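# Move the closed hive's roof box onto the open hive

## Task

Take the box sitting on top of the closed hive and lower it so it rests squarely on the open hive, covering its jars. Every jar must end up in its original spot, and nothing may drop freely by more than a few centimetres. The arms are fixed at these points (metres), each facing the given angle in degrees counter-clockwise from +x: arm1 x=-0.27 y=-0.68 z=+1.16 facing +18; arm2 x=-0.29 y=-0.16 z=+1.15 facing -7; arm3 x=+0.92 y=-0.03 z=+1.12 facing -173; arm4 x=+0.25 y=+0.68 z=+1.19 facing -100. At the end, release the box and pull the arms away. The box has to stay in place on its own; if a robot is still holding it, the goal is not met.

## Robot and tools

Setup. Four identical i2rt Big YAM arms (arm1, arm2, arm3, arm4). Each has six joints, a two-finger gripper and a wrist camera. With joints 1 and 6 at 0 and the hand level and pointing forward, the wrist camera rides on top of the hand and looks toward the fingertips. The hand reaches roughly 1.0 m from the joint-1 axis when fully extended. Two room cameras, cam_high and cam_low, are not attached to any arm. The arms do not coordinate: if one stalls, the rest keep going.

Frame. One shared scene frame, origin on the floor, +z up. The hand point lies midway between the fingertips; the hand's z axis runs along the fingers and its y axis is the direction the fingers open and close. Foot positions and facing angles are those given in the task; printed hand poses depend on each foot's true pose, which is not printed.

execute_actions. Argument "actions" is a list holding exactly one action or none. An action is an object keyed by arm name; under each name goes "joints", an object of absolute joint targets (not offsets), named individually. All named motions start together and may finish at different times. Keys and ranges, in radians except the gripper:
- joint1_rad -2.879 to 2.879 (done within ±0.045): rotates the arm about its foot, positive counter-clockwise viewed from above; 0 points the arm along its foot's facing.
- joint2_rad 0 to 3.141 (±0.14): shoulder; 0 has the upper arm roughly level pointing backward, increasing lifts it up then forward.
- joint3_rad 0 to 3.019 (±0.09): elbow; 0 is fully folded, increasing opens it.
- joint4_rad -1.692 to 1.57 (±0.055): hand pitch, positive tips fingers up.
- joint5_rad -1.57 to 1.57 (±0.03): sideways hand swing, positive toward the arm's right.
- joint6_rad -2.094 to 2.094 (±0.035): hand roll, positive clockwise viewed from behind the hand.
- gripper_m 0 to 0.093 metres (±0.003): fingertip gap, an absolute width. Grip force tops out near 50 to 62 N per pad, lower on some units.
Omitted joints or arms may keep driving toward an earlier target. An unknown key or out-of-range number rejects the whole call and nothing moves. No action runs longer than 15 s. Each joint moves at its own speed, so the hand can sweep a wide arc between postures. Optional "cameras": list of camera names (arm1_cam_wrist ... arm4_cam_wrist, cam_high, cam_low, or "all"); omitted or null means all, [] means none. Images come from the end of the call and the "pictures" line lists their order. An empty actions list just reports state and images.

wait: "seconds" from 0 to 10; commands nothing, the scene keeps running, and it returns state and images.

zoom_image: "camera" plus "region" [x0, y0, x1, y1] in pixels of that camera's latest full image, top-left origin, at most 504 by 504.

finished_scene: "scene" number (1 or 2). Final and irreversible; the box must already rest correctly on its own.

Reading results. joint_status tells how each commanded joint ended. "off_target": stopped short and may still push. After "contact_stop" or "time_out" the joint generally holds where it stopped; but after time_out it may keep a target (its old one, or one no more than 0.375, 0.375, 0.113, 0.225, 0.075, 0.3 rad away for joints 1 to 6) and keep pushing, moving there if the way clears; on_its_own lists such joints. To relieve a push, command the joint to its reported position. "joint command not followed" (often with a "cause:" line) means a safety check blocked that arm's joint targets; the gripper target still runs, the blocked joints show "not_followed", and the arm may retry them on later actions until you send passable targets. Calls without an action never show this line. In on_its_own, "held at" is the target held, not the actual position. Tiny target changes may not move a joint. A joint holding a load may sag. Joint torques are listed in joint order, excluding the gripper; they are nonzero even unloaded, carry per-arm offset, scale and noise, and friction can mimic or mask load. If any call reports a stop, the rest of that reply's execute_actions, wait and finished_scene calls are skipped.

Heat. Holding load warms motors, even while you deliberate. MOTOR HOT appears at 85 °C; at 100 °C that arm's motors and gripper go limp until cooled (OVER-TEMPERATURE FAULT) and it falls; unreached targets then read "limit_stop_at_motor_heat", so resend them. Heat partly carries into the next scene.

Timing. While you think, the robots hold the last command; longer replies mean more elapsed sim time. Shorter robot motion is better.

Avoid. Pressing two arms hard together fails and ends the run; a hard collision may too. Nothing in the state reports arm-to-arm contact, and the self/inter-arm check can react late and ignores fingers, gripper housings and wrist cameras. Arms do not stop on contact and can shove hard. Do not let the box or jars drop, slip, get slammed, or leave the work area or land on the floor; disturbing the jars spoils the goal. Loose items may occasionally get a brief push. After placing, open the grippers and move all arms away.

Each tool is called as a command line: name --argument value for each argument, lists and objects as JSON in quotes; but a table of rows of numbers goes row by row, as --pt "numbers of a row", without its own name.

## Session

I'll start by looking at the scene.

execute_actions --actions '[]'

Scene clock: 0.00 s.
Joint torques (N m, as the arm reports them, + toward a larger angle): no reading
arm1.joint_positions: joint1_rad=-0.547 joint2_rad=+0.657 joint3_rad=+1.386 joint4_rad=-1.470 joint5_rad=+0.066 joint6_rad=+0.190 gripper_m=+0.095
arm1.joint_status: not commanded
arm1.hand: x=-0.0563 y=-0.7458 z=+1.6609 quat_wxyz=(-0.405, -0.204, -0.890, +0.035) (m; scene frame)
arm2.joint_positions: joint1_rad=-0.221 joint2_rad=+0.455 joint3_rad=+1.389 joint4_rad=-1.547 joint5_rad=-0.279 joint6_rad=+0.453 gripper_m=+0.095
arm2.joint_status: not commanded
arm2.hand: x=-0.1500 y=-0.1628 z=+1.6807 quat_wxyz=(-0.446, -0.288, -0.834, -0.150) (m; scene frame)
arm3.joint_positions: joint1_rad=-0.446 joint2_rad=+0.609 joint3_rad=+1.379 joint4_rad=-1.198 joint5_rad=-0.077 joint6_rad=-0.426 gripper_m=+0.094
arm3.joint_status: not commanded
arm3.hand: x=+0.6767 y=+0.0280 z=+1.6791 quat_wxyz=(+0.171, -0.841, -0.066, +0.509) (m; scene frame)
arm4.joint_positions: joint1_rad=-0.447 joint2_rad=+0.626 joint3_rad=+1.312 joint4_rad=-1.445 joint5_rad=-0.036 joint6_rad=+0.365 gripper_m=+0.095
arm4.joint_status: not commanded
arm4.hand: x=+0.1245 y=+0.4945 z=+1.6702 quat_wxyz=(-0.259, -0.877, -0.268, +0.304) (m; scene frame)
pictures: arm1_cam_wrist, arm2_cam_wrist, arm3_cam_wrist, arm4_cam_wrist, cam_high, cam_low
Images, in order (width x height): arm1_cam_wrist 896x504, arm2_cam_wrist 896x504, arm3_cam_wrist 896x504, arm4_cam_wrist 896x504, cam_high 896x504, cam_low 896x504.

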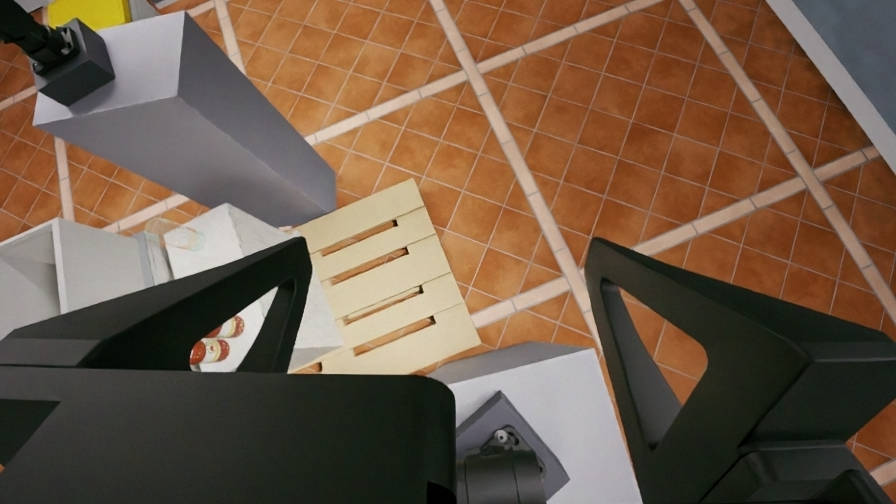

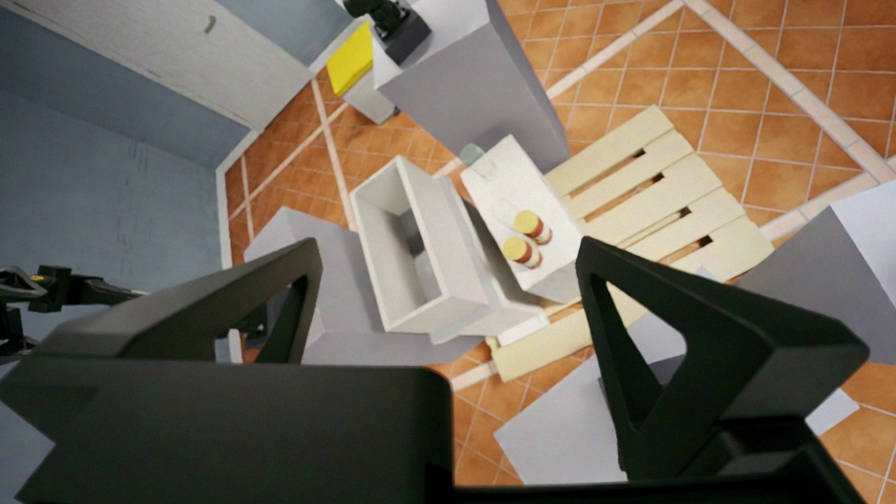

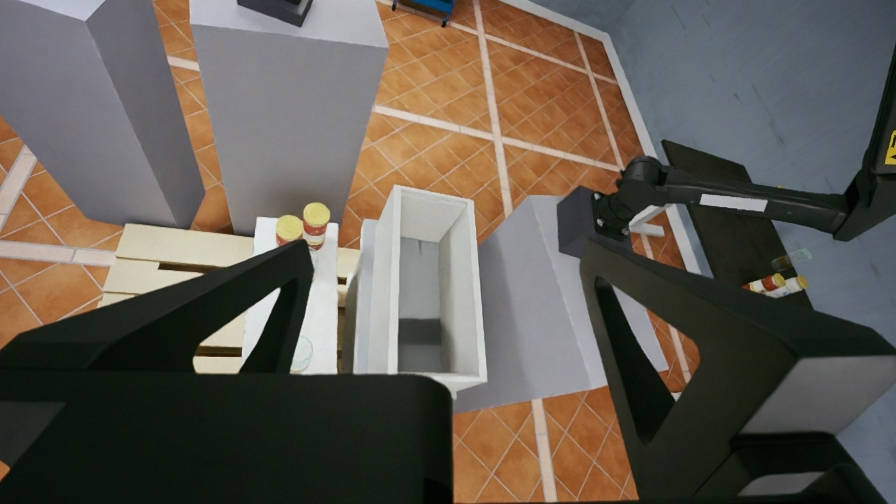

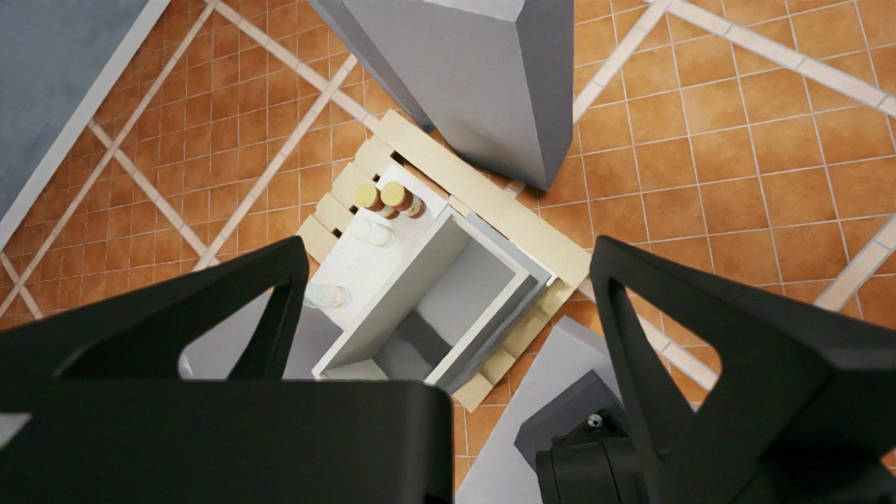

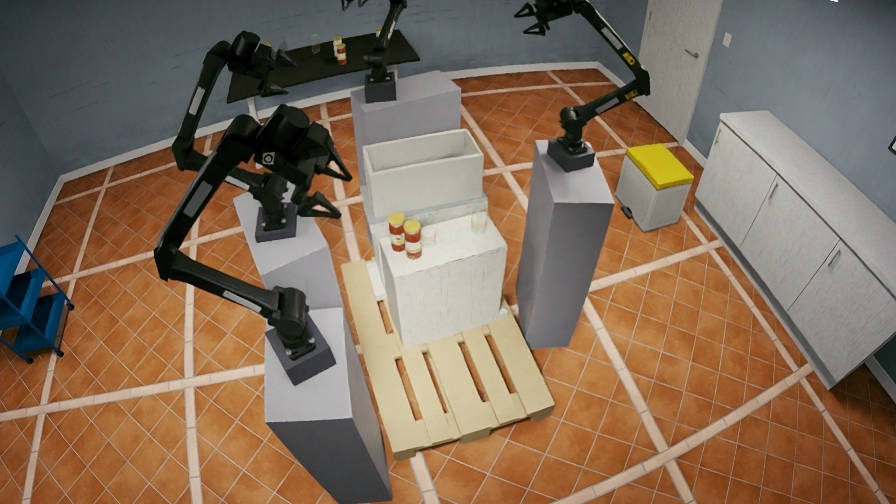

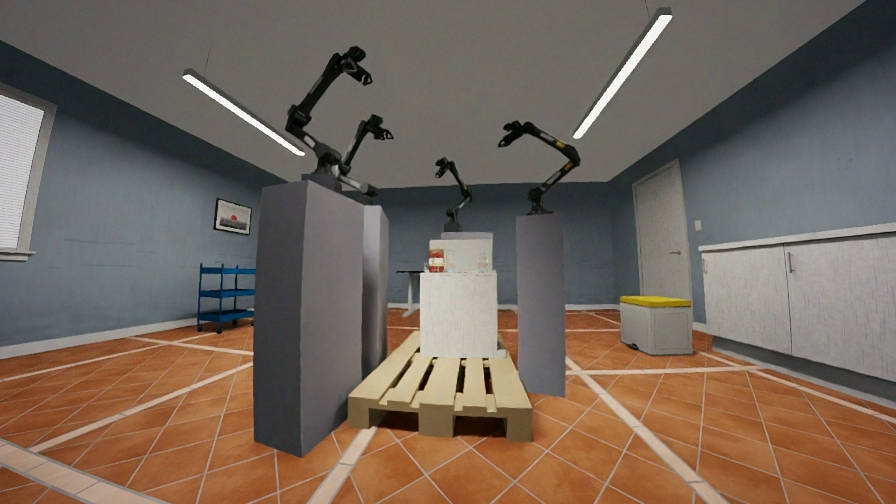

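zoom_image --camera "cam_high" --region '[320, 60, 620, 360]'

zoom_image --camera "cam_low" --region '[360, 180, 580, 380]'

zoom_image --camera "arm2_cam_wrist" --region '[300, 80, 640, 380]'

zoom_image --camera "arm3_cam_wrist" --region '[200, 150, 560, 420]'

Region (320, 60, 620, 360) of cam_high's 896x504 image, scaled by 1.680, with more detail than that image has.

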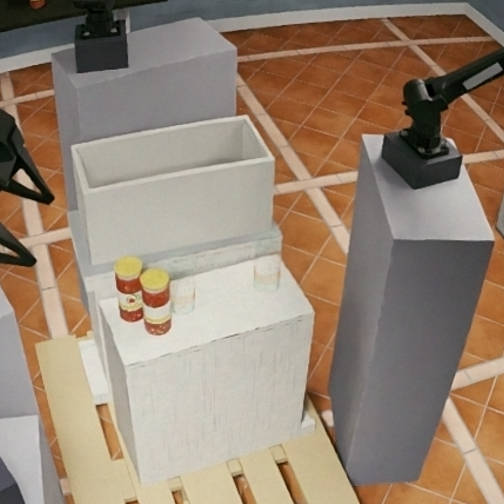

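Region (360, 180, 580, 380) of cam_low's 896x504 image, scaled by 2.291, with more detail than that image has; it fills the top 458 rows of this view, and the rest is white.

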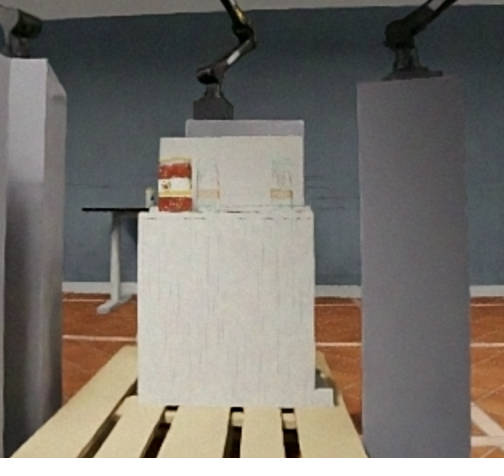

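Region (300, 80, 640, 380) of arm2_cam_wrist's 896x504 image, scaled by 1.482, with more detail than that image has; it fills the top 445 rows of this view, and the rest is white.

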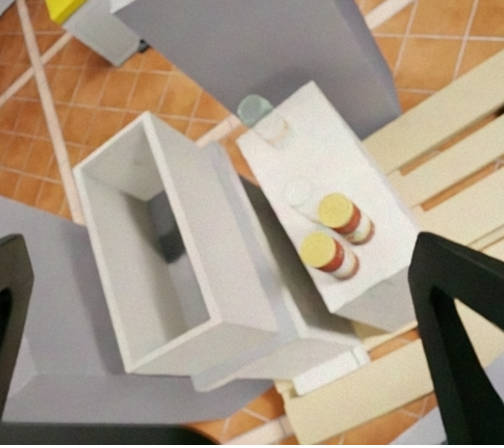

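Region (200, 150, 560, 420) of arm3_cam_wrist's 896x504 image, scaled by 1.400, with more detail than that image has; it fills the top 378 rows of this view, and the rest is white.

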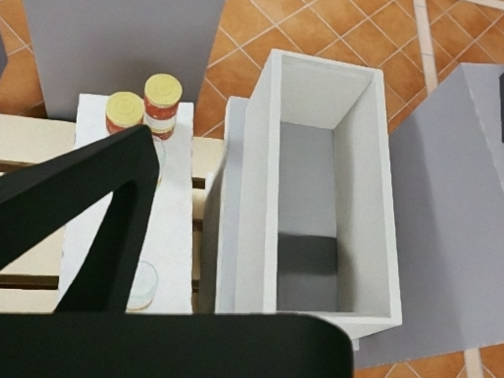

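execute_actions --actions '[{"arm1":{"joints":{"joint4_rad":-0.8}},"arm2":{"joints":{"joint5_rad":0.0}},"arm3":{"joints":{"joint2_rad":1.0}},"arm4":{"joints":{"joint3_rad":0.9}}}]' --cameras '[]'

Scene clock: 10.57 s.
Joint torques (N m, as the arm reports them, + toward a larger angle): arm1=[-0.97  1.97 10.23  2.48 -0.05 -0.03] | arm2=[-0.24  4.45  9.81  2.51  0.06  0.05] | arm3=[-0.14 -4.27 11.08  1.67 -0.05  0.  ] | arm4=[ 1.75 -1.18  8.91  0.86 -0.02 -0.09]
arm1.joint_positions: joint1_rad=-0.547 joint2_rad=+0.657 joint3_rad=+1.386 joint4_rad=-0.819 joint5_rad=+0.066 joint6_rad=+0.190 gripper_m=+0.095
arm1.joint_status: all done
arm1.hand: x=+0.0043 y=-0.7610 z=+1.8050 quat_wxyz=(-0.676, -0.177, -0.714, +0.035) (m; scene frame)
arm2.joint_positions: joint1_rad=-0.221 joint2_rad=+0.455 joint3_rad=+1.389 joint4_rad=-1.547 joint5_rad=-0.003 joint6_rad=+0.453 gripper_m=+0.095
arm2.joint_status: all done
arm2.hand: x=-0.1610 y=-0.2086 z=+1.6765 quat_wxyz=(-0.457, -0.349, -0.818, -0.028) (m; scene frame)
arm3.joint_positions: joint1_rad=-0.446 joint2_rad=+1.000 joint3_rad=+1.379 joint4_rad=-1.198 joint5_rad=-0.077 joint6_rad=-0.426 gripper_m=+0.094
arm3.joint_status: all done
arm3.hand: x=+0.5369 y=+0.0766 z=+1.5588 quat_wxyz=(+0.104, -0.930, -0.063, +0.348) (m; scene frame)
arm4.joint_positions: joint1_rad=-0.447 joint2_rad=+0.626 joint3_rad=+0.894 joint4_rad=-1.445 joint5_rad=-0.036 joint6_rad=+0.365 gripper_m=+0.095
arm4.joint_status: all done
arm4.hand: x=+0.1313 y=+0.5015 z=+1.4714 quat_wxyz=(-0.138, -0.938, -0.283, +0.145) (m; scene frame)
pictures: none
No camera images: the call's "cameras" was empty. Leave "cameras" out to get every camera's image.

execute_actions --actions '[{"arm2":{"joints":{"joint1_rad":1.056,"joint2_rad":1.883,"joint3_rad":1.702,"joint4_rad":-1.382,"joint5_rad":0.0,"joint6_rad":-0.637}},"arm3":{"joints":{"joint1_rad":-0.867,"joint2_rad":1.616,"joint3_rad":1.433,"joint4_rad":-1.378,"joint5_rad":0.0,"joint6_rad":0.815}},"arm4":{"joints":{"joint1_rad":0.0,"joint2_rad":0.3,"joint3_rad":1.4,"joint6_rad":0.0}}}]'

Scene clock: 29.97 s.
Joint torques (N m, as the arm reports them, + toward a larger angle): arm1=[-0.7   2.13 10.17  2.29 -0.05 -0.05] | arm2=[ -0.16 -15.11  10.99   0.92  -0.12  -0.06] | arm3=[  0.06 -14.07  10.46  -0.43   0.18   0.14] | arm4=[ 1.97  7.28  4.7   1.67 -0.01 -0.22]
arm1.joint_positions: joint1_rad=-0.547 joint2_rad=+0.657 joint3_rad=+1.386 joint4_rad=-0.819 joint5_rad=+0.066 joint6_rad=+0.190 gripper_m=+0.095
arm1.joint_status: not commanded
arm1.hand: x=+0.0043 y=-0.7610 z=+1.8050 quat_wxyz=(-0.676, -0.177, -0.714, +0.035) (m; scene frame)
arm2.joint_positions: joint1_rad=+1.059 joint2_rad=+1.889 joint3_rad=+1.689 joint4_rad=-1.383 joint5_rad=+0.000 joint6_rad=-0.623 gripper_m=+0.095
arm2.joint_status: all done
arm2.hand: x=+0.0516 y=+0.3045 z=+1.3045 quat_wxyz=(+0.004, +0.700, -0.714, -0.004) (m; scene frame)
arm3.joint_positions: joint1_rad=-0.873 joint2_rad=+1.626 joint3_rad=+1.409 joint4_rad=-1.362 joint5_rad=-0.002 joint6_rad=+0.798 gripper_m=+0.094
arm3.joint_status: all done
arm3.hand: x=+0.5688 y=+0.2928 z=+1.2895 quat_wxyz=(+0.006, -0.714, +0.700, -0.007) (m; scene frame)
arm4.joint_positions: joint1_rad=-0.004 joint2_rad=+0.283 joint3_rad=+1.401 joint4_rad=-1.444 joint5_rad=-0.036 joint6_rad=+0.017 gripper_m=+0.095
arm4.joint_status: all done
arm4.hand: x=+0.2453 y=+0.6072 z=+1.7548 quat_wxyz=(-0.392, -0.620, -0.520, +0.437) (m; scene frame)
pictures: arm1_cam_wrist, arm2_cam_wrist, arm3_cam_wrist, arm4_cam_wrist, cam_high, cam_low
Images, in order (width x height): arm1_cam_wrist 896x504, arm2_cam_wrist 896x504, arm3_cam_wrist 896x504, arm4_cam_wrist 896x504, cam_high 896x504, cam_low 896x504.

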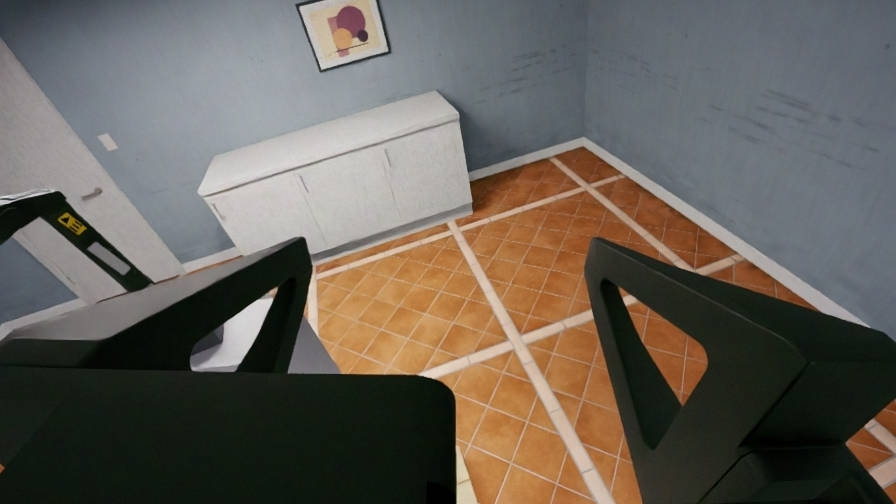

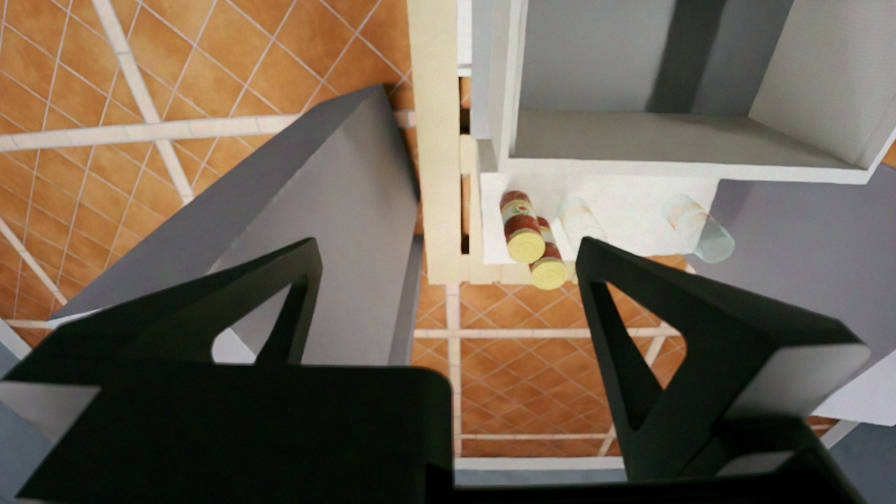

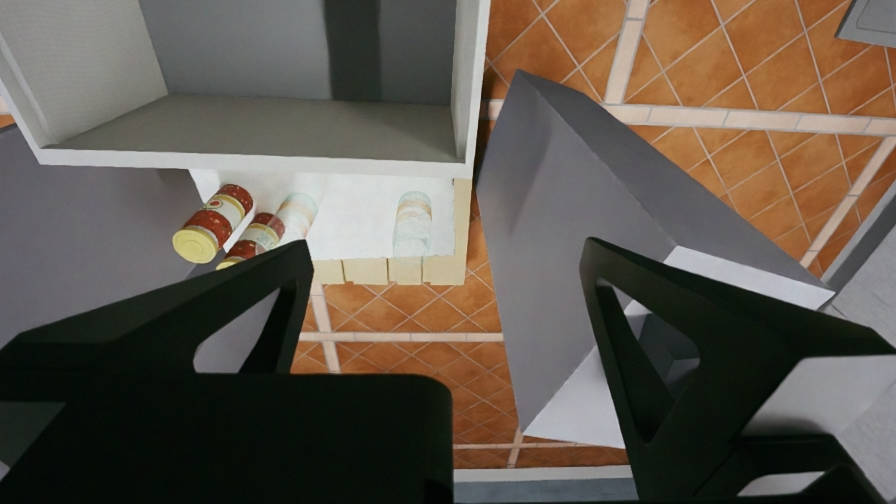

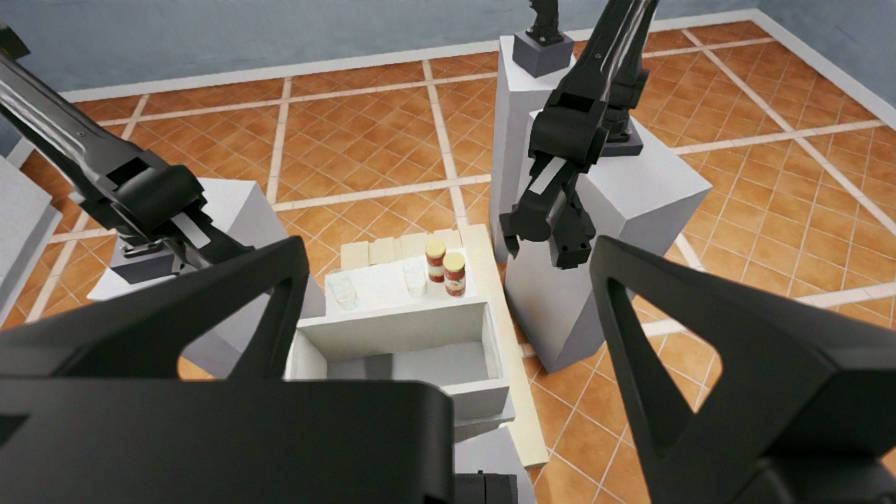

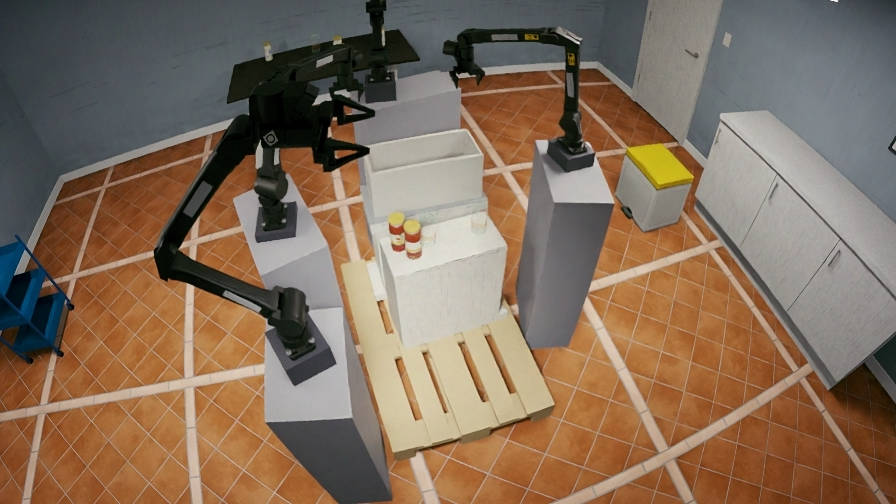

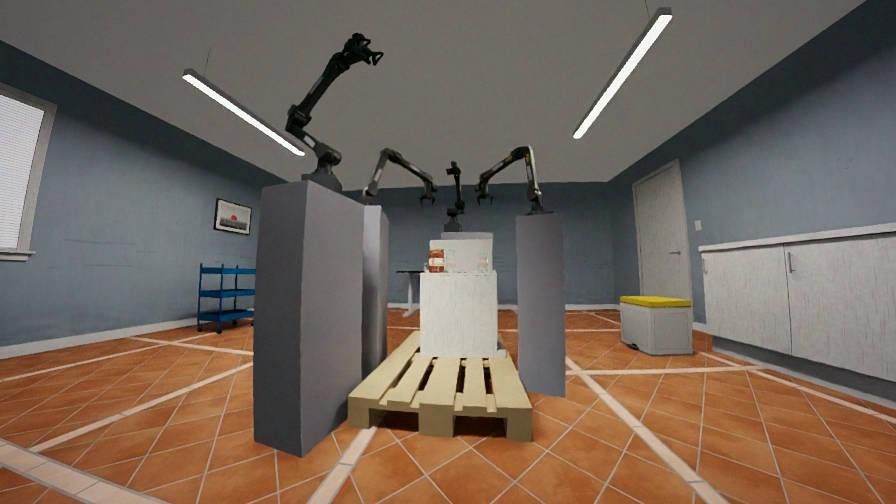

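zoom_image --camera "arm2_cam_wrist" --region '[400, 0, 896, 300]'

zoom_image --camera "arm3_cam_wrist" --region '[0, 0, 500, 300]'

Region (400, 0, 896, 300) of arm2_cam_wrist's 896x504 image, scaled by 1.016, with more detail than that image has; it fills the top 305 rows of this view, and the rest is white.

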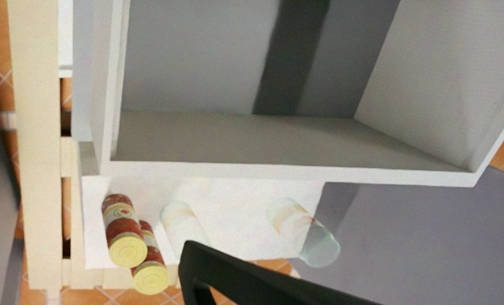

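Region (0, 0, 500, 300) of arm3_cam_wrist's 896x504 image, scaled by 1.008, with more detail than that image has; it fills the top 302 rows of this view, and the rest is white.

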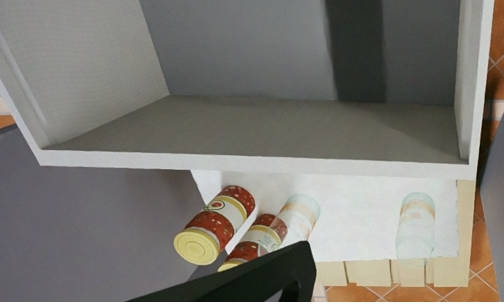

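zoom_image --camera "arm4_cam_wrist" --region '[270, 210, 570, 440]'

Region (270, 210, 570, 440) of arm4_cam_wrist's 896x504 image, scaled by 1.680, with more detail than that image has; it fills the top 386 rows of this view, and the rest is white.

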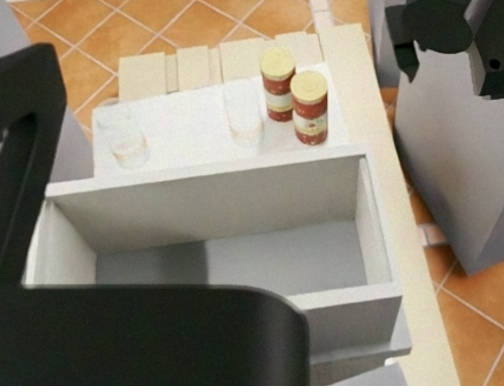

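execute_actions --actions '[{"arm2":{"joints":{"joint1_rad":0.935,"joint2_rad":2.262,"joint3_rad":1.63,"joint4_rad":-0.932,"joint5_rad":0.0,"joint6_rad":-0.775}},"arm3":{"joints":{"joint1_rad":-0.889,"joint2_rad":1.88,"joint3_rad":1.095,"joint4_rad":-0.765,"joint5_rad":0.0,"joint6_rad":0.805}}}]' --cameras '["arm2_cam_wrist","arm3_cam_wrist","arm4_cam_wrist","cam_low"]'

Scene clock: 52.63 s.
Joint torques (N m, as the arm reports them, + toward a larger angle): arm1=[-0.6   1.97 10.14  2.43 -0.01  0.01] | arm2=[ -0.01 -18.84   9.24   1.38  -0.15  -0.05] | arm3=[ -0.69 -14.27   8.14   0.87   0.18   0.04] | arm4=[ 2.04  7.37  4.73  1.64  0.   -0.22]
arm1.joint_positions: joint1_rad=-0.547 joint2_rad=+0.657 joint3_rad=+1.386 joint4_rad=-0.819 joint5_rad=+0.066 joint6_rad=+0.190 gripper_m=+0.095
arm1.joint_status: not commanded
arm1.hand: x=+0.0043 y=-0.7610 z=+1.8050 quat_wxyz=(-0.676, -0.177, -0.714, +0.035) (m; scene frame)
arm2.joint_positions: joint1_rad=+0.928 joint2_rad=+2.282 joint3_rad=+1.614 joint4_rad=-0.946 joint5_rad=+0.000 joint6_rad=-0.761 gripper_m=+0.095
arm2.joint_status: all done
arm2.hand: x=+0.1315 y=+0.2821 z=+1.0477 quat_wxyz=(+0.019, +0.703, -0.711, -0.005) (m; scene frame)
arm3.joint_positions: joint1_rad=-0.884 joint2_rad=+1.884 joint3_rad=+1.067 joint4_rad=-0.781 joint5_rad=-0.002 joint6_rad=+0.799 gripper_m=+0.094
arm3.joint_status: all done
arm3.hand: x=+0.5928 y=+0.2819 z=+1.0586 quat_wxyz=(+0.006, -0.710, +0.704, -0.016) (m; scene frame)
arm4.joint_positions: joint1_rad=-0.004 joint2_rad=+0.283 joint3_rad=+1.401 joint4_rad=-1.444 joint5_rad=-0.036 joint6_rad=+0.017 gripper_m=+0.095
arm4.joint_status: not commanded
arm4.hand: x=+0.2453 y=+0.6072 z=+1.7548 quat_wxyz=(-0.392, -0.620, -0.520, +0.437) (m; scene frame)
pictures: arm2_cam_wrist, arm3_cam_wrist, arm4_cam_wrist, cam_low
Images, in order (width x height): arm2_cam_wrist 896x504, arm3_cam_wrist 896x504, arm4_cam_wrist 896x504, cam_low 896x504.

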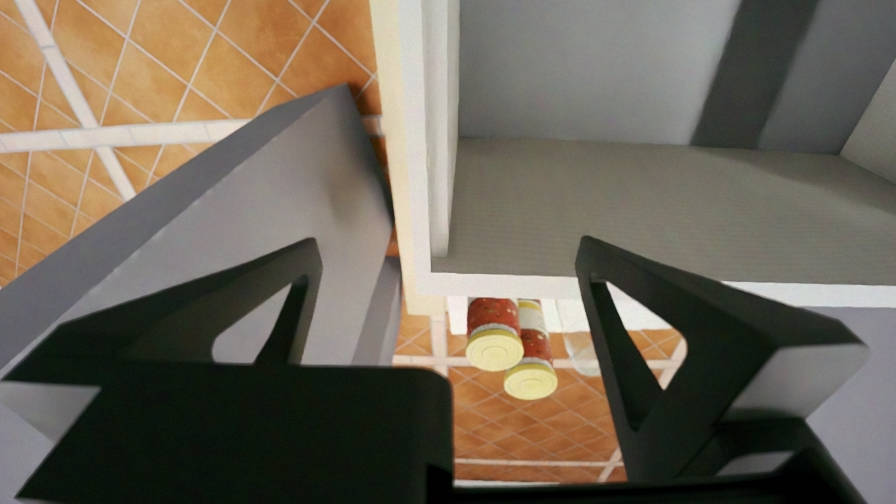

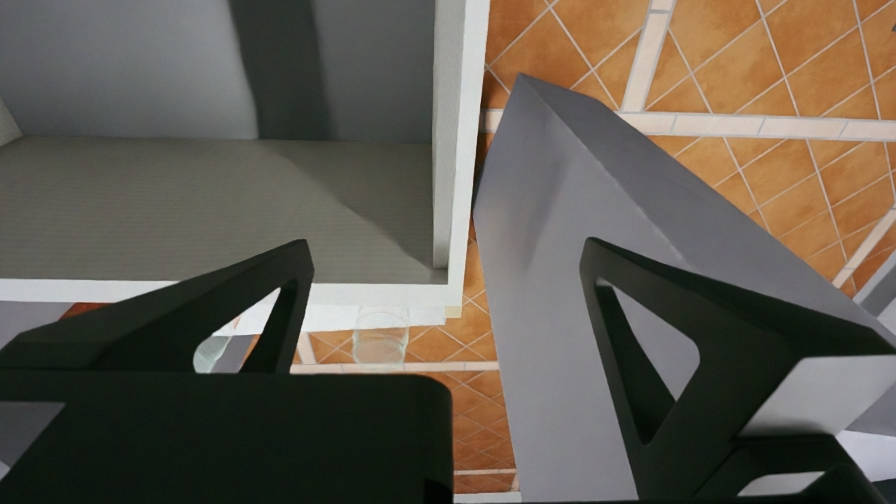

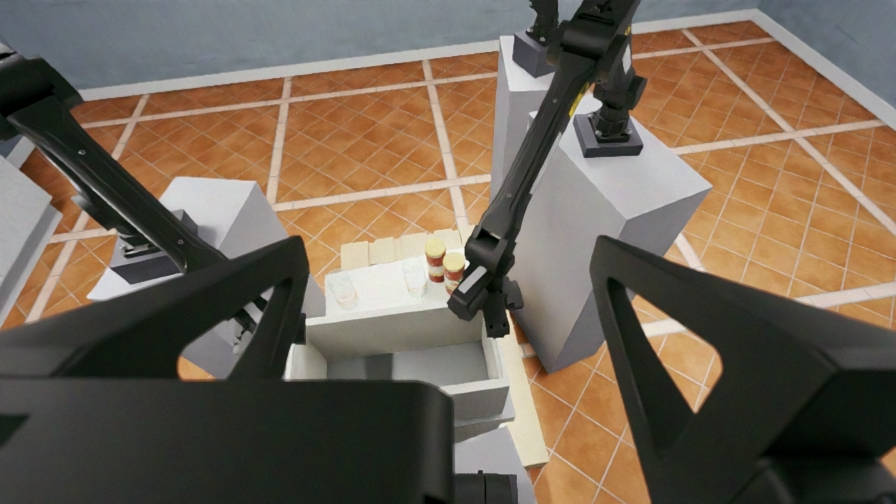

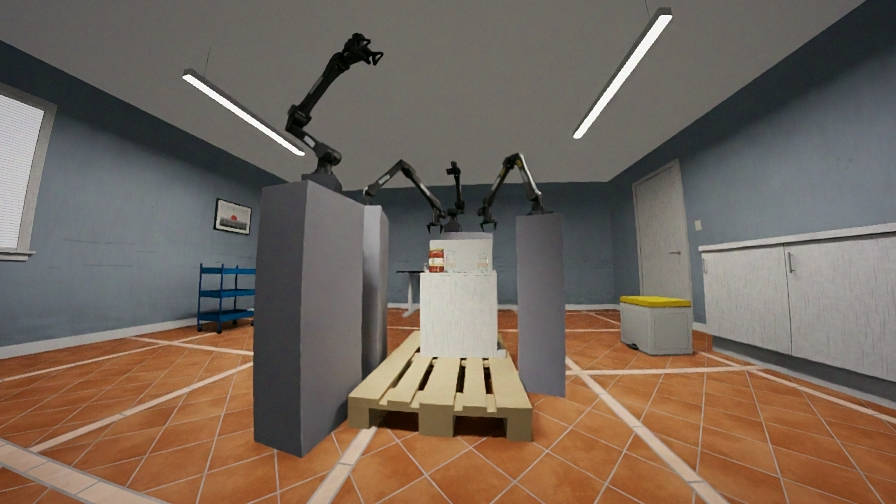

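execute_actions --actions '[{"arm2":{"joints":{"joint1_rad":0.946,"joint2_rad":2.325,"joint3_rad":1.591,"joint4_rad":-0.793}},"arm3":{"joints":{"joint1_rad":-0.91,"joint2_rad":1.989,"joint3_rad":1.052,"joint4_rad":-0.58,"joint6_rad":0.775}}}]' --cameras '["arm2_cam_wrist","arm3_cam_wrist"]'

Scene clock: 60.70 s.
Joint torques (N m, as the arm reports them, + toward a larger angle): arm1=[-0.55  2.03 10.26  2.45 -0.06 -0.03] | arm2=[  0.6  -16.98   7.22   1.57  -0.16  -0.06] | arm3=[ -0.4  -13.96   5.68   1.04   0.18  -0.17] | arm4=[ 2.07  7.32  4.73  1.65 -0.01 -0.22]
arm1.joint_positions: joint1_rad=-0.547 joint2_rad=+0.657 joint3_rad=+1.386 joint4_rad=-0.819 joint5_rad=+0.066 joint6_rad=+0.190 gripper_m=+0.095
arm1.joint_status: not commanded
arm1.hand: x=+0.0043 y=-0.7610 z=+1.8050 quat_wxyz=(-0.676, -0.177, -0.714, +0.035) (m; scene frame)
arm2.joint_positions: joint1_rad=+0.937 joint2_rad=+2.326 joint3_rad=+1.595 joint4_rad=-0.809 joint5_rad=+0.000 joint6_rad=-0.762 gripper_m=+0.095
arm2.joint_status: all done
arm2.hand: x=+0.1366 y=+0.2952 z=+1.0160 quat_wxyz=(-0.017, +0.706, -0.708, -0.005) (m; scene frame)
arm3.joint_positions: joint1_rad=-0.907 joint2_rad=+1.985 joint3_rad=+1.048 joint4_rad=-0.598 joint5_rad=-0.002 joint6_rad=+0.791 gripper_m=+0.094
arm3.joint_status: all done
arm3.hand: x=+0.5911 y=+0.2999 z=+1.0097 quat_wxyz=(+0.006, -0.705, +0.709, +0.016) (m; scene frame)
arm4.joint_positions: joint1_rad=-0.004 joint2_rad=+0.283 joint3_rad=+1.401 joint4_rad=-1.444 joint5_rad=-0.036 joint6_rad=+0.017 gripper_m=+0.095
arm4.joint_status: not commanded
arm4.hand: x=+0.2453 y=+0.6072 z=+1.7548 quat_wxyz=(-0.392, -0.620, -0.520, +0.437) (m; scene frame)
pictures: arm2_cam_wrist, arm3_cam_wrist
Images, in order (width x height): arm2_cam_wrist 896x504, arm3_cam_wrist 896x504.

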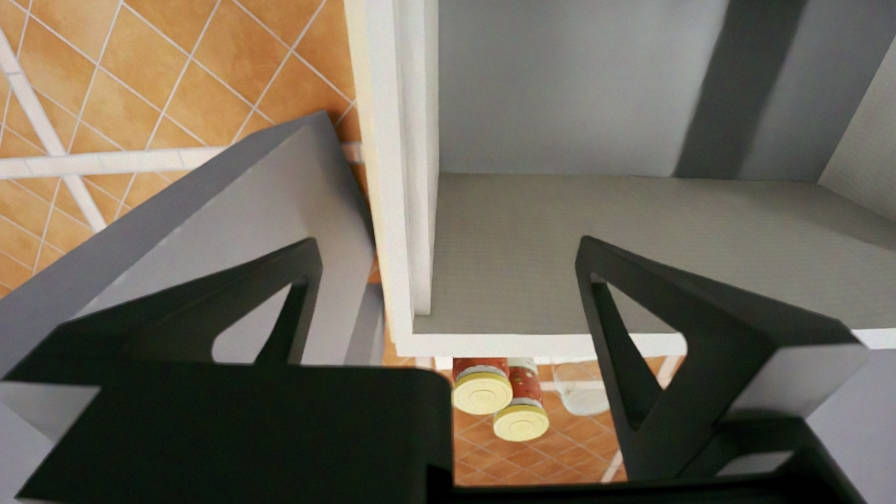

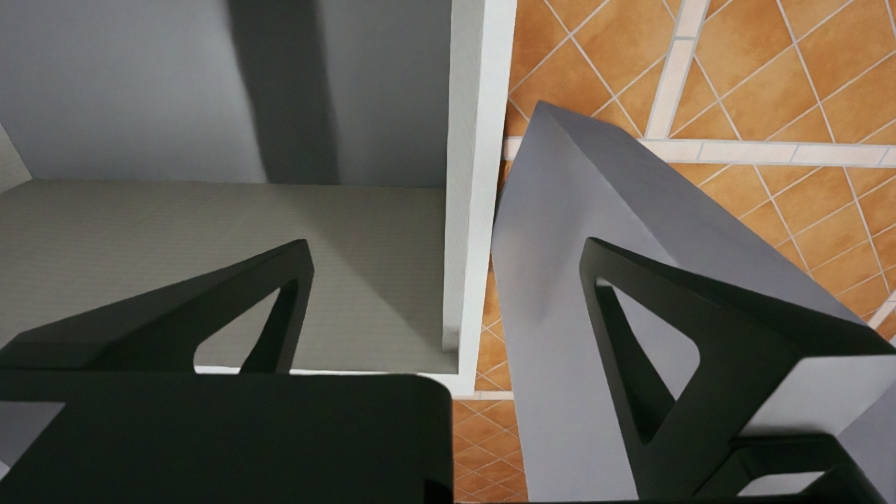

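execute_actions --actions '[{"arm2":{"joints":{"joint1_rad":0.978,"joint2_rad":2.361,"joint3_rad":1.576,"joint4_rad":-0.777,"joint6_rad":-0.717}},"arm3":{"joints":{"joint1_rad":-0.928,"joint2_rad":2.026,"joint3_rad":1.036,"joint4_rad":-0.562,"joint6_rad":0.752}}}]' --cameras '["arm2_cam_wrist","arm3_cam_wrist"]'

Scene clock: 65.97 s.
Joint torques (N m, as the arm reports them, + toward a larger angle): arm1=[-0.54  1.98 10.24  2.39 -0.03 -0.02] | arm2=[  0.24 -16.51   6.77   1.48  -0.15   0.24] | arm3=[ -0.69 -12.99   5.11   0.98   0.18  -0.17] | arm4=[ 2.04  7.39  4.74  1.66 -0.01 -0.22]
arm1.joint_positions: joint1_rad=-0.547 joint2_rad=+0.657 joint3_rad=+1.386 joint4_rad=-0.819 joint5_rad=+0.066 joint6_rad=+0.190 gripper_m=+0.095
arm1.joint_status: not commanded
arm1.hand: x=+0.0043 y=-0.7610 z=+1.8050 quat_wxyz=(-0.676, -0.177, -0.714, +0.035) (m; scene frame)
arm2.joint_positions: joint1_rad=+0.978 joint2_rad=+2.359 joint3_rad=+1.580 joint4_rad=-0.792 joint5_rad=+0.000 joint6_rad=-0.731 gripper_m=+0.095
arm2.joint_status: all done
arm2.hand: x=+0.1090 y=+0.3031 z=+0.9921 quat_wxyz=(-0.002, +0.710, -0.705, -0.005) (m; scene frame)
arm3.joint_positions: joint1_rad=-0.924 joint2_rad=+2.008 joint3_rad=+1.038 joint4_rad=-0.579 joint5_rad=-0.002 joint6_rad=+0.768 gripper_m=+0.094
arm3.joint_status: all done
arm3.hand: x=+0.6017 y=+0.3006 z=+0.9972 quat_wxyz=(+0.006, -0.707, +0.707, +0.009) (m; scene frame)
arm4.joint_positions: joint1_rad=-0.004 joint2_rad=+0.283 joint3_rad=+1.401 joint4_rad=-1.444 joint5_rad=-0.036 joint6_rad=+0.017 gripper_m=+0.095
arm4.joint_status: not commanded
arm4.hand: x=+0.2453 y=+0.6072 z=+1.7548 quat_wxyz=(-0.392, -0.620, -0.520, +0.437) (m; scene frame)
pictures: arm2_cam_wrist, arm3_cam_wrist
Images, in order (width x height): arm2_cam_wrist 896x504, arm3_cam_wrist 896x504.

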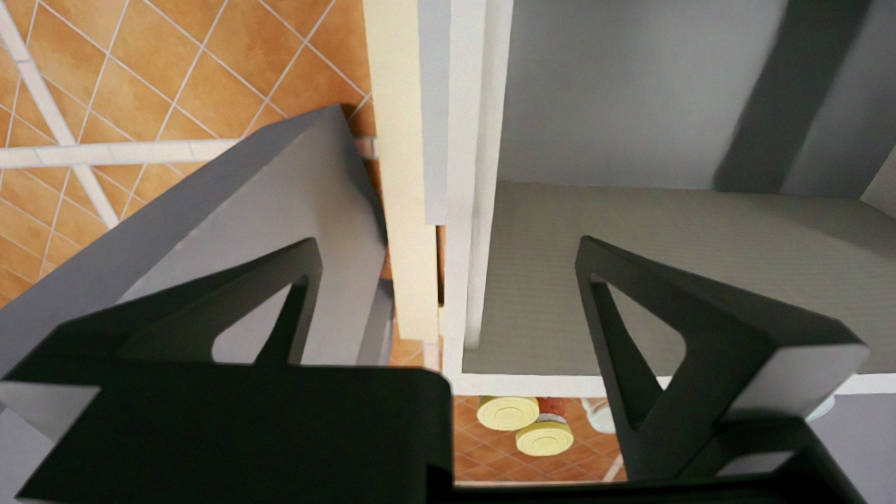

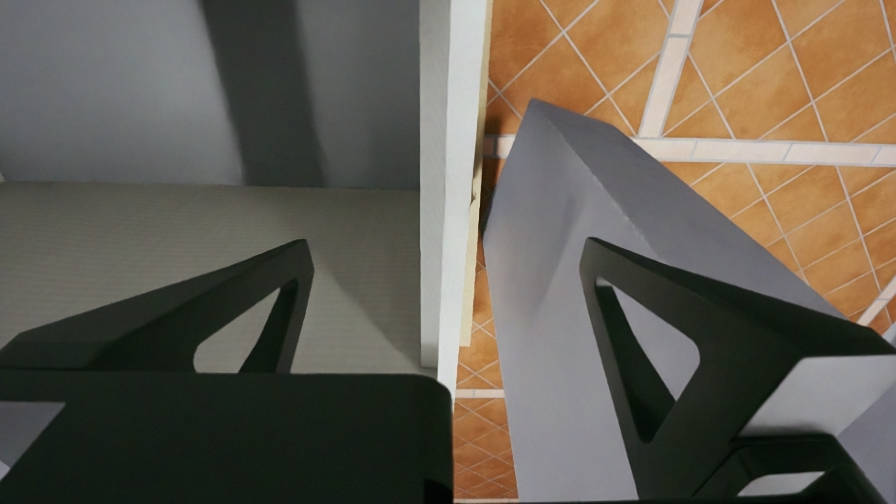

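execute_actions --actions '[{"arm2":{"joints":{"joint1_rad":0.962,"joint2_rad":2.465,"joint3_rad":1.642,"joint4_rad":-0.72}},"arm3":{"joints":{"joint2_rad":2.15,"joint3_rad":1.082,"joint4_rad":-0.464}}}]' --cameras '["arm2_cam_wrist","arm3_cam_wrist","cam_high"]'

Scene clock: 70.90 s.
Joint torques (N m, as the arm reports them, + toward a larger angle): arm1=[-0.68  1.9  10.27  2.47 -0.06 -0.05] | arm2=[ -0.75 -18.75   9.66   1.28  -0.14   0.22] | arm3=[ -0.58 -14.88   5.62   0.93   0.18  -0.16] | arm4=[ 2.    7.36  4.73  1.67 -0.01 -0.23]
arm1.joint_positions: joint1_rad=-0.547 joint2_rad=+0.657 joint3_rad=+1.386 joint4_rad=-0.819 joint5_rad=+0.066 joint6_rad=+0.190 gripper_m=+0.095
arm1.joint_status: not commanded
arm1.hand: x=+0.0043 y=-0.7610 z=+1.8050 quat_wxyz=(-0.676, -0.177, -0.714, +0.035) (m; scene frame)
arm2.joint_positions: joint1_rad=+0.972 joint2_rad=+2.480 joint3_rad=+1.609 joint4_rad=-0.732 joint5_rad=+0.000 joint6_rad=-0.730 gripper_m=+0.095
arm2.joint_status: all done
arm2.hand: x=+0.1054 y=+0.2947 z=+0.9291 quat_wxyz=(+0.014, +0.707, -0.707, -0.004) (m; scene frame)
arm3.joint_positions: joint1_rad=-0.924 joint2_rad=+2.149 joint3_rad=+1.066 joint4_rad=-0.480 joint5_rad=-0.002 joint6_rad=+0.767 gripper_m=+0.094
arm3.joint_status: all done
arm3.hand: x=+0.6011 y=+0.3024 z=+0.9407 quat_wxyz=(+0.006, -0.707, +0.707, +0.002) (m; scene frame)
arm4.joint_positions: joint1_rad=-0.004 joint2_rad=+0.283 joint3_rad=+1.401 joint4_rad=-1.444 joint5_rad=-0.036 joint6_rad=+0.017 gripper_m=+0.095
arm4.joint_status: not commanded
arm4.hand: x=+0.2453 y=+0.6072 z=+1.7548 quat_wxyz=(-0.392, -0.620, -0.520, +0.437) (m; scene frame)
pictures: arm2_cam_wrist, arm3_cam_wrist, cam_high
Images, in order (width x height): arm2_cam_wrist 896x504, arm3_cam_wrist 896x504, cam_high 896x504.

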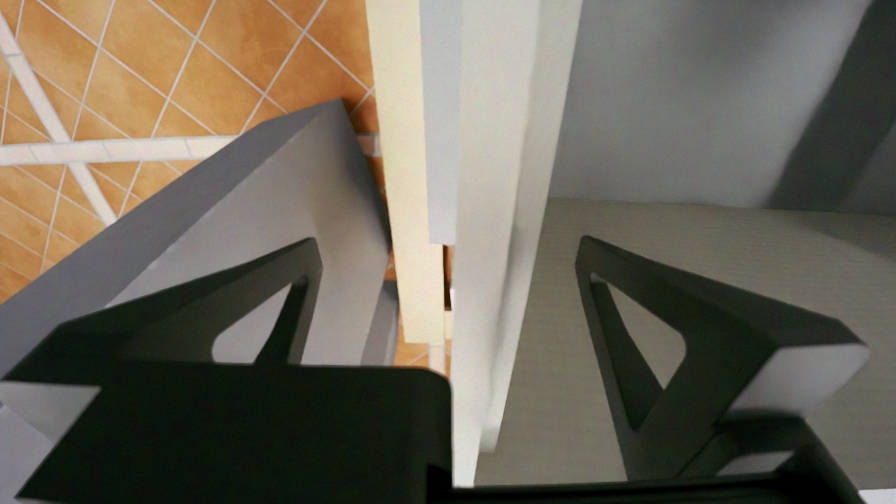

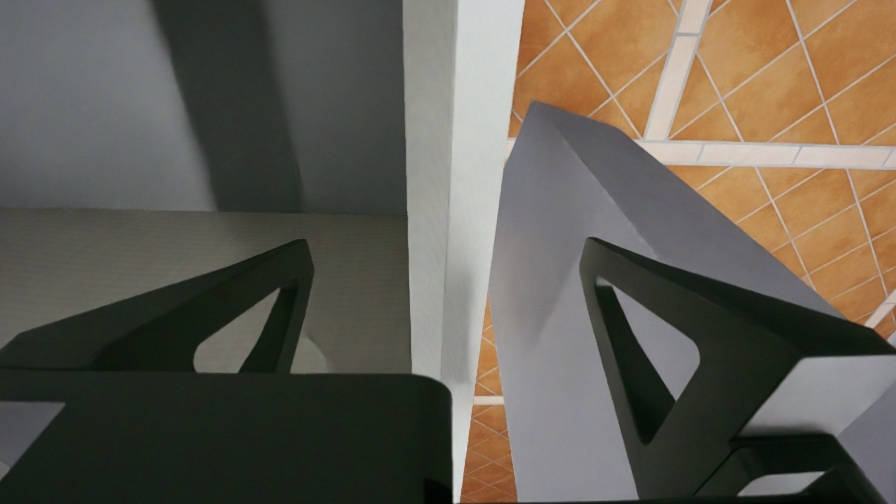

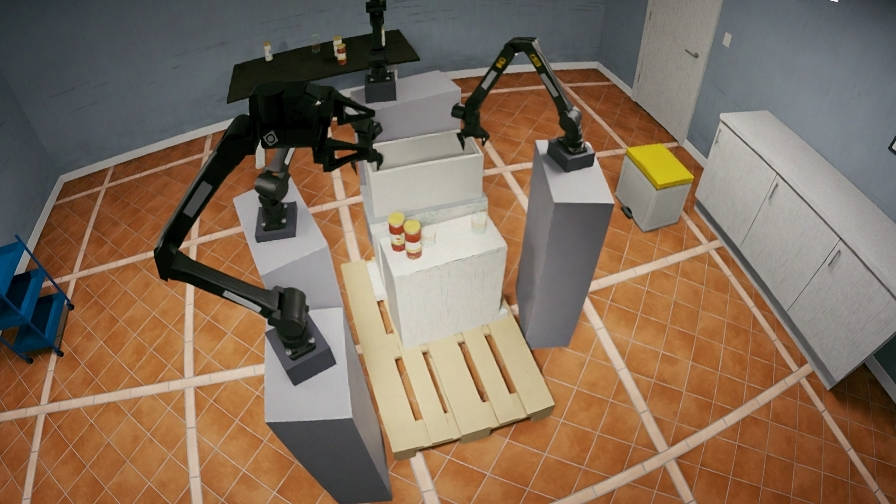

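execute_actions --actions '[{"arm2":{"joints":{"joint1_rad":0.954,"joint2_rad":2.45,"joint3_rad":1.662}}}]' --cameras '["arm2_cam_wrist"]'

Scene clock: 72.17 s.
Joint torques (N m, as the arm reports them, + toward a larger angle): arm1=[-0.64  1.87 10.3   2.4  -0.03 -0.01] | arm2=[ -0.46 -19.18  10.57   1.33  -0.14   0.21] | arm3=[ -0.61 -15.01   5.62   0.9    0.17  -0.16] | arm4=[ 1.9   7.3   4.73  1.65 -0.01 -0.22]
arm1.joint_positions: joint1_rad=-0.547 joint2_rad=+0.657 joint3_rad=+1.386 joint4_rad=-0.819 joint5_rad=+0.066 joint6_rad=+0.190 gripper_m=+0.095
arm1.joint_status: not commanded
arm1.hand: x=+0.0043 y=-0.7610 z=+1.8050 quat_wxyz=(-0.676, -0.177, -0.714, +0.035) (m; scene frame)
arm2.joint_positions: joint1_rad=+0.963 joint2_rad=+2.480 joint3_rad=+1.620 joint4_rad=-0.732 joint5_rad=+0.000 joint6_rad=-0.730 gripper_m=+0.095
arm2.joint_status: all done
arm2.hand: x=+0.1133 y=+0.2955 z=+0.9317 quat_wxyz=(+0.008, +0.704, -0.710, -0.005) (m; scene frame)
arm3.joint_positions: joint1_rad=-0.924 joint2_rad=+2.149 joint3_rad=+1.066 joint4_rad=-0.480 joint5_rad=-0.002 joint6_rad=+0.767 gripper_m=+0.094
arm3.joint_status: not commanded
arm3.hand: x=+0.6011 y=+0.3024 z=+0.9407 quat_wxyz=(+0.006, -0.707, +0.707, +0.002) (m; scene frame)
arm4.joint_positions: joint1_rad=-0.004 joint2_rad=+0.283 joint3_rad=+1.401 joint4_rad=-1.444 joint5_rad=-0.036 joint6_rad=+0.017 gripper_m=+0.095
arm4.joint_status: not commanded
arm4.hand: x=+0.2453 y=+0.6072 z=+1.7548 quat_wxyz=(-0.392, -0.620, -0.520, +0.437) (m; scene frame)
pictures: arm2_cam_wrist
Images, in order (width x height): arm2_cam_wrist 896x504.

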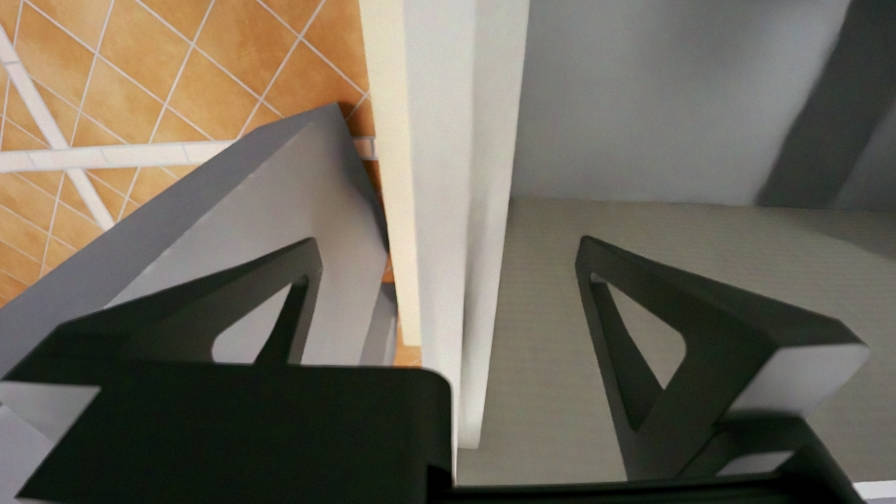

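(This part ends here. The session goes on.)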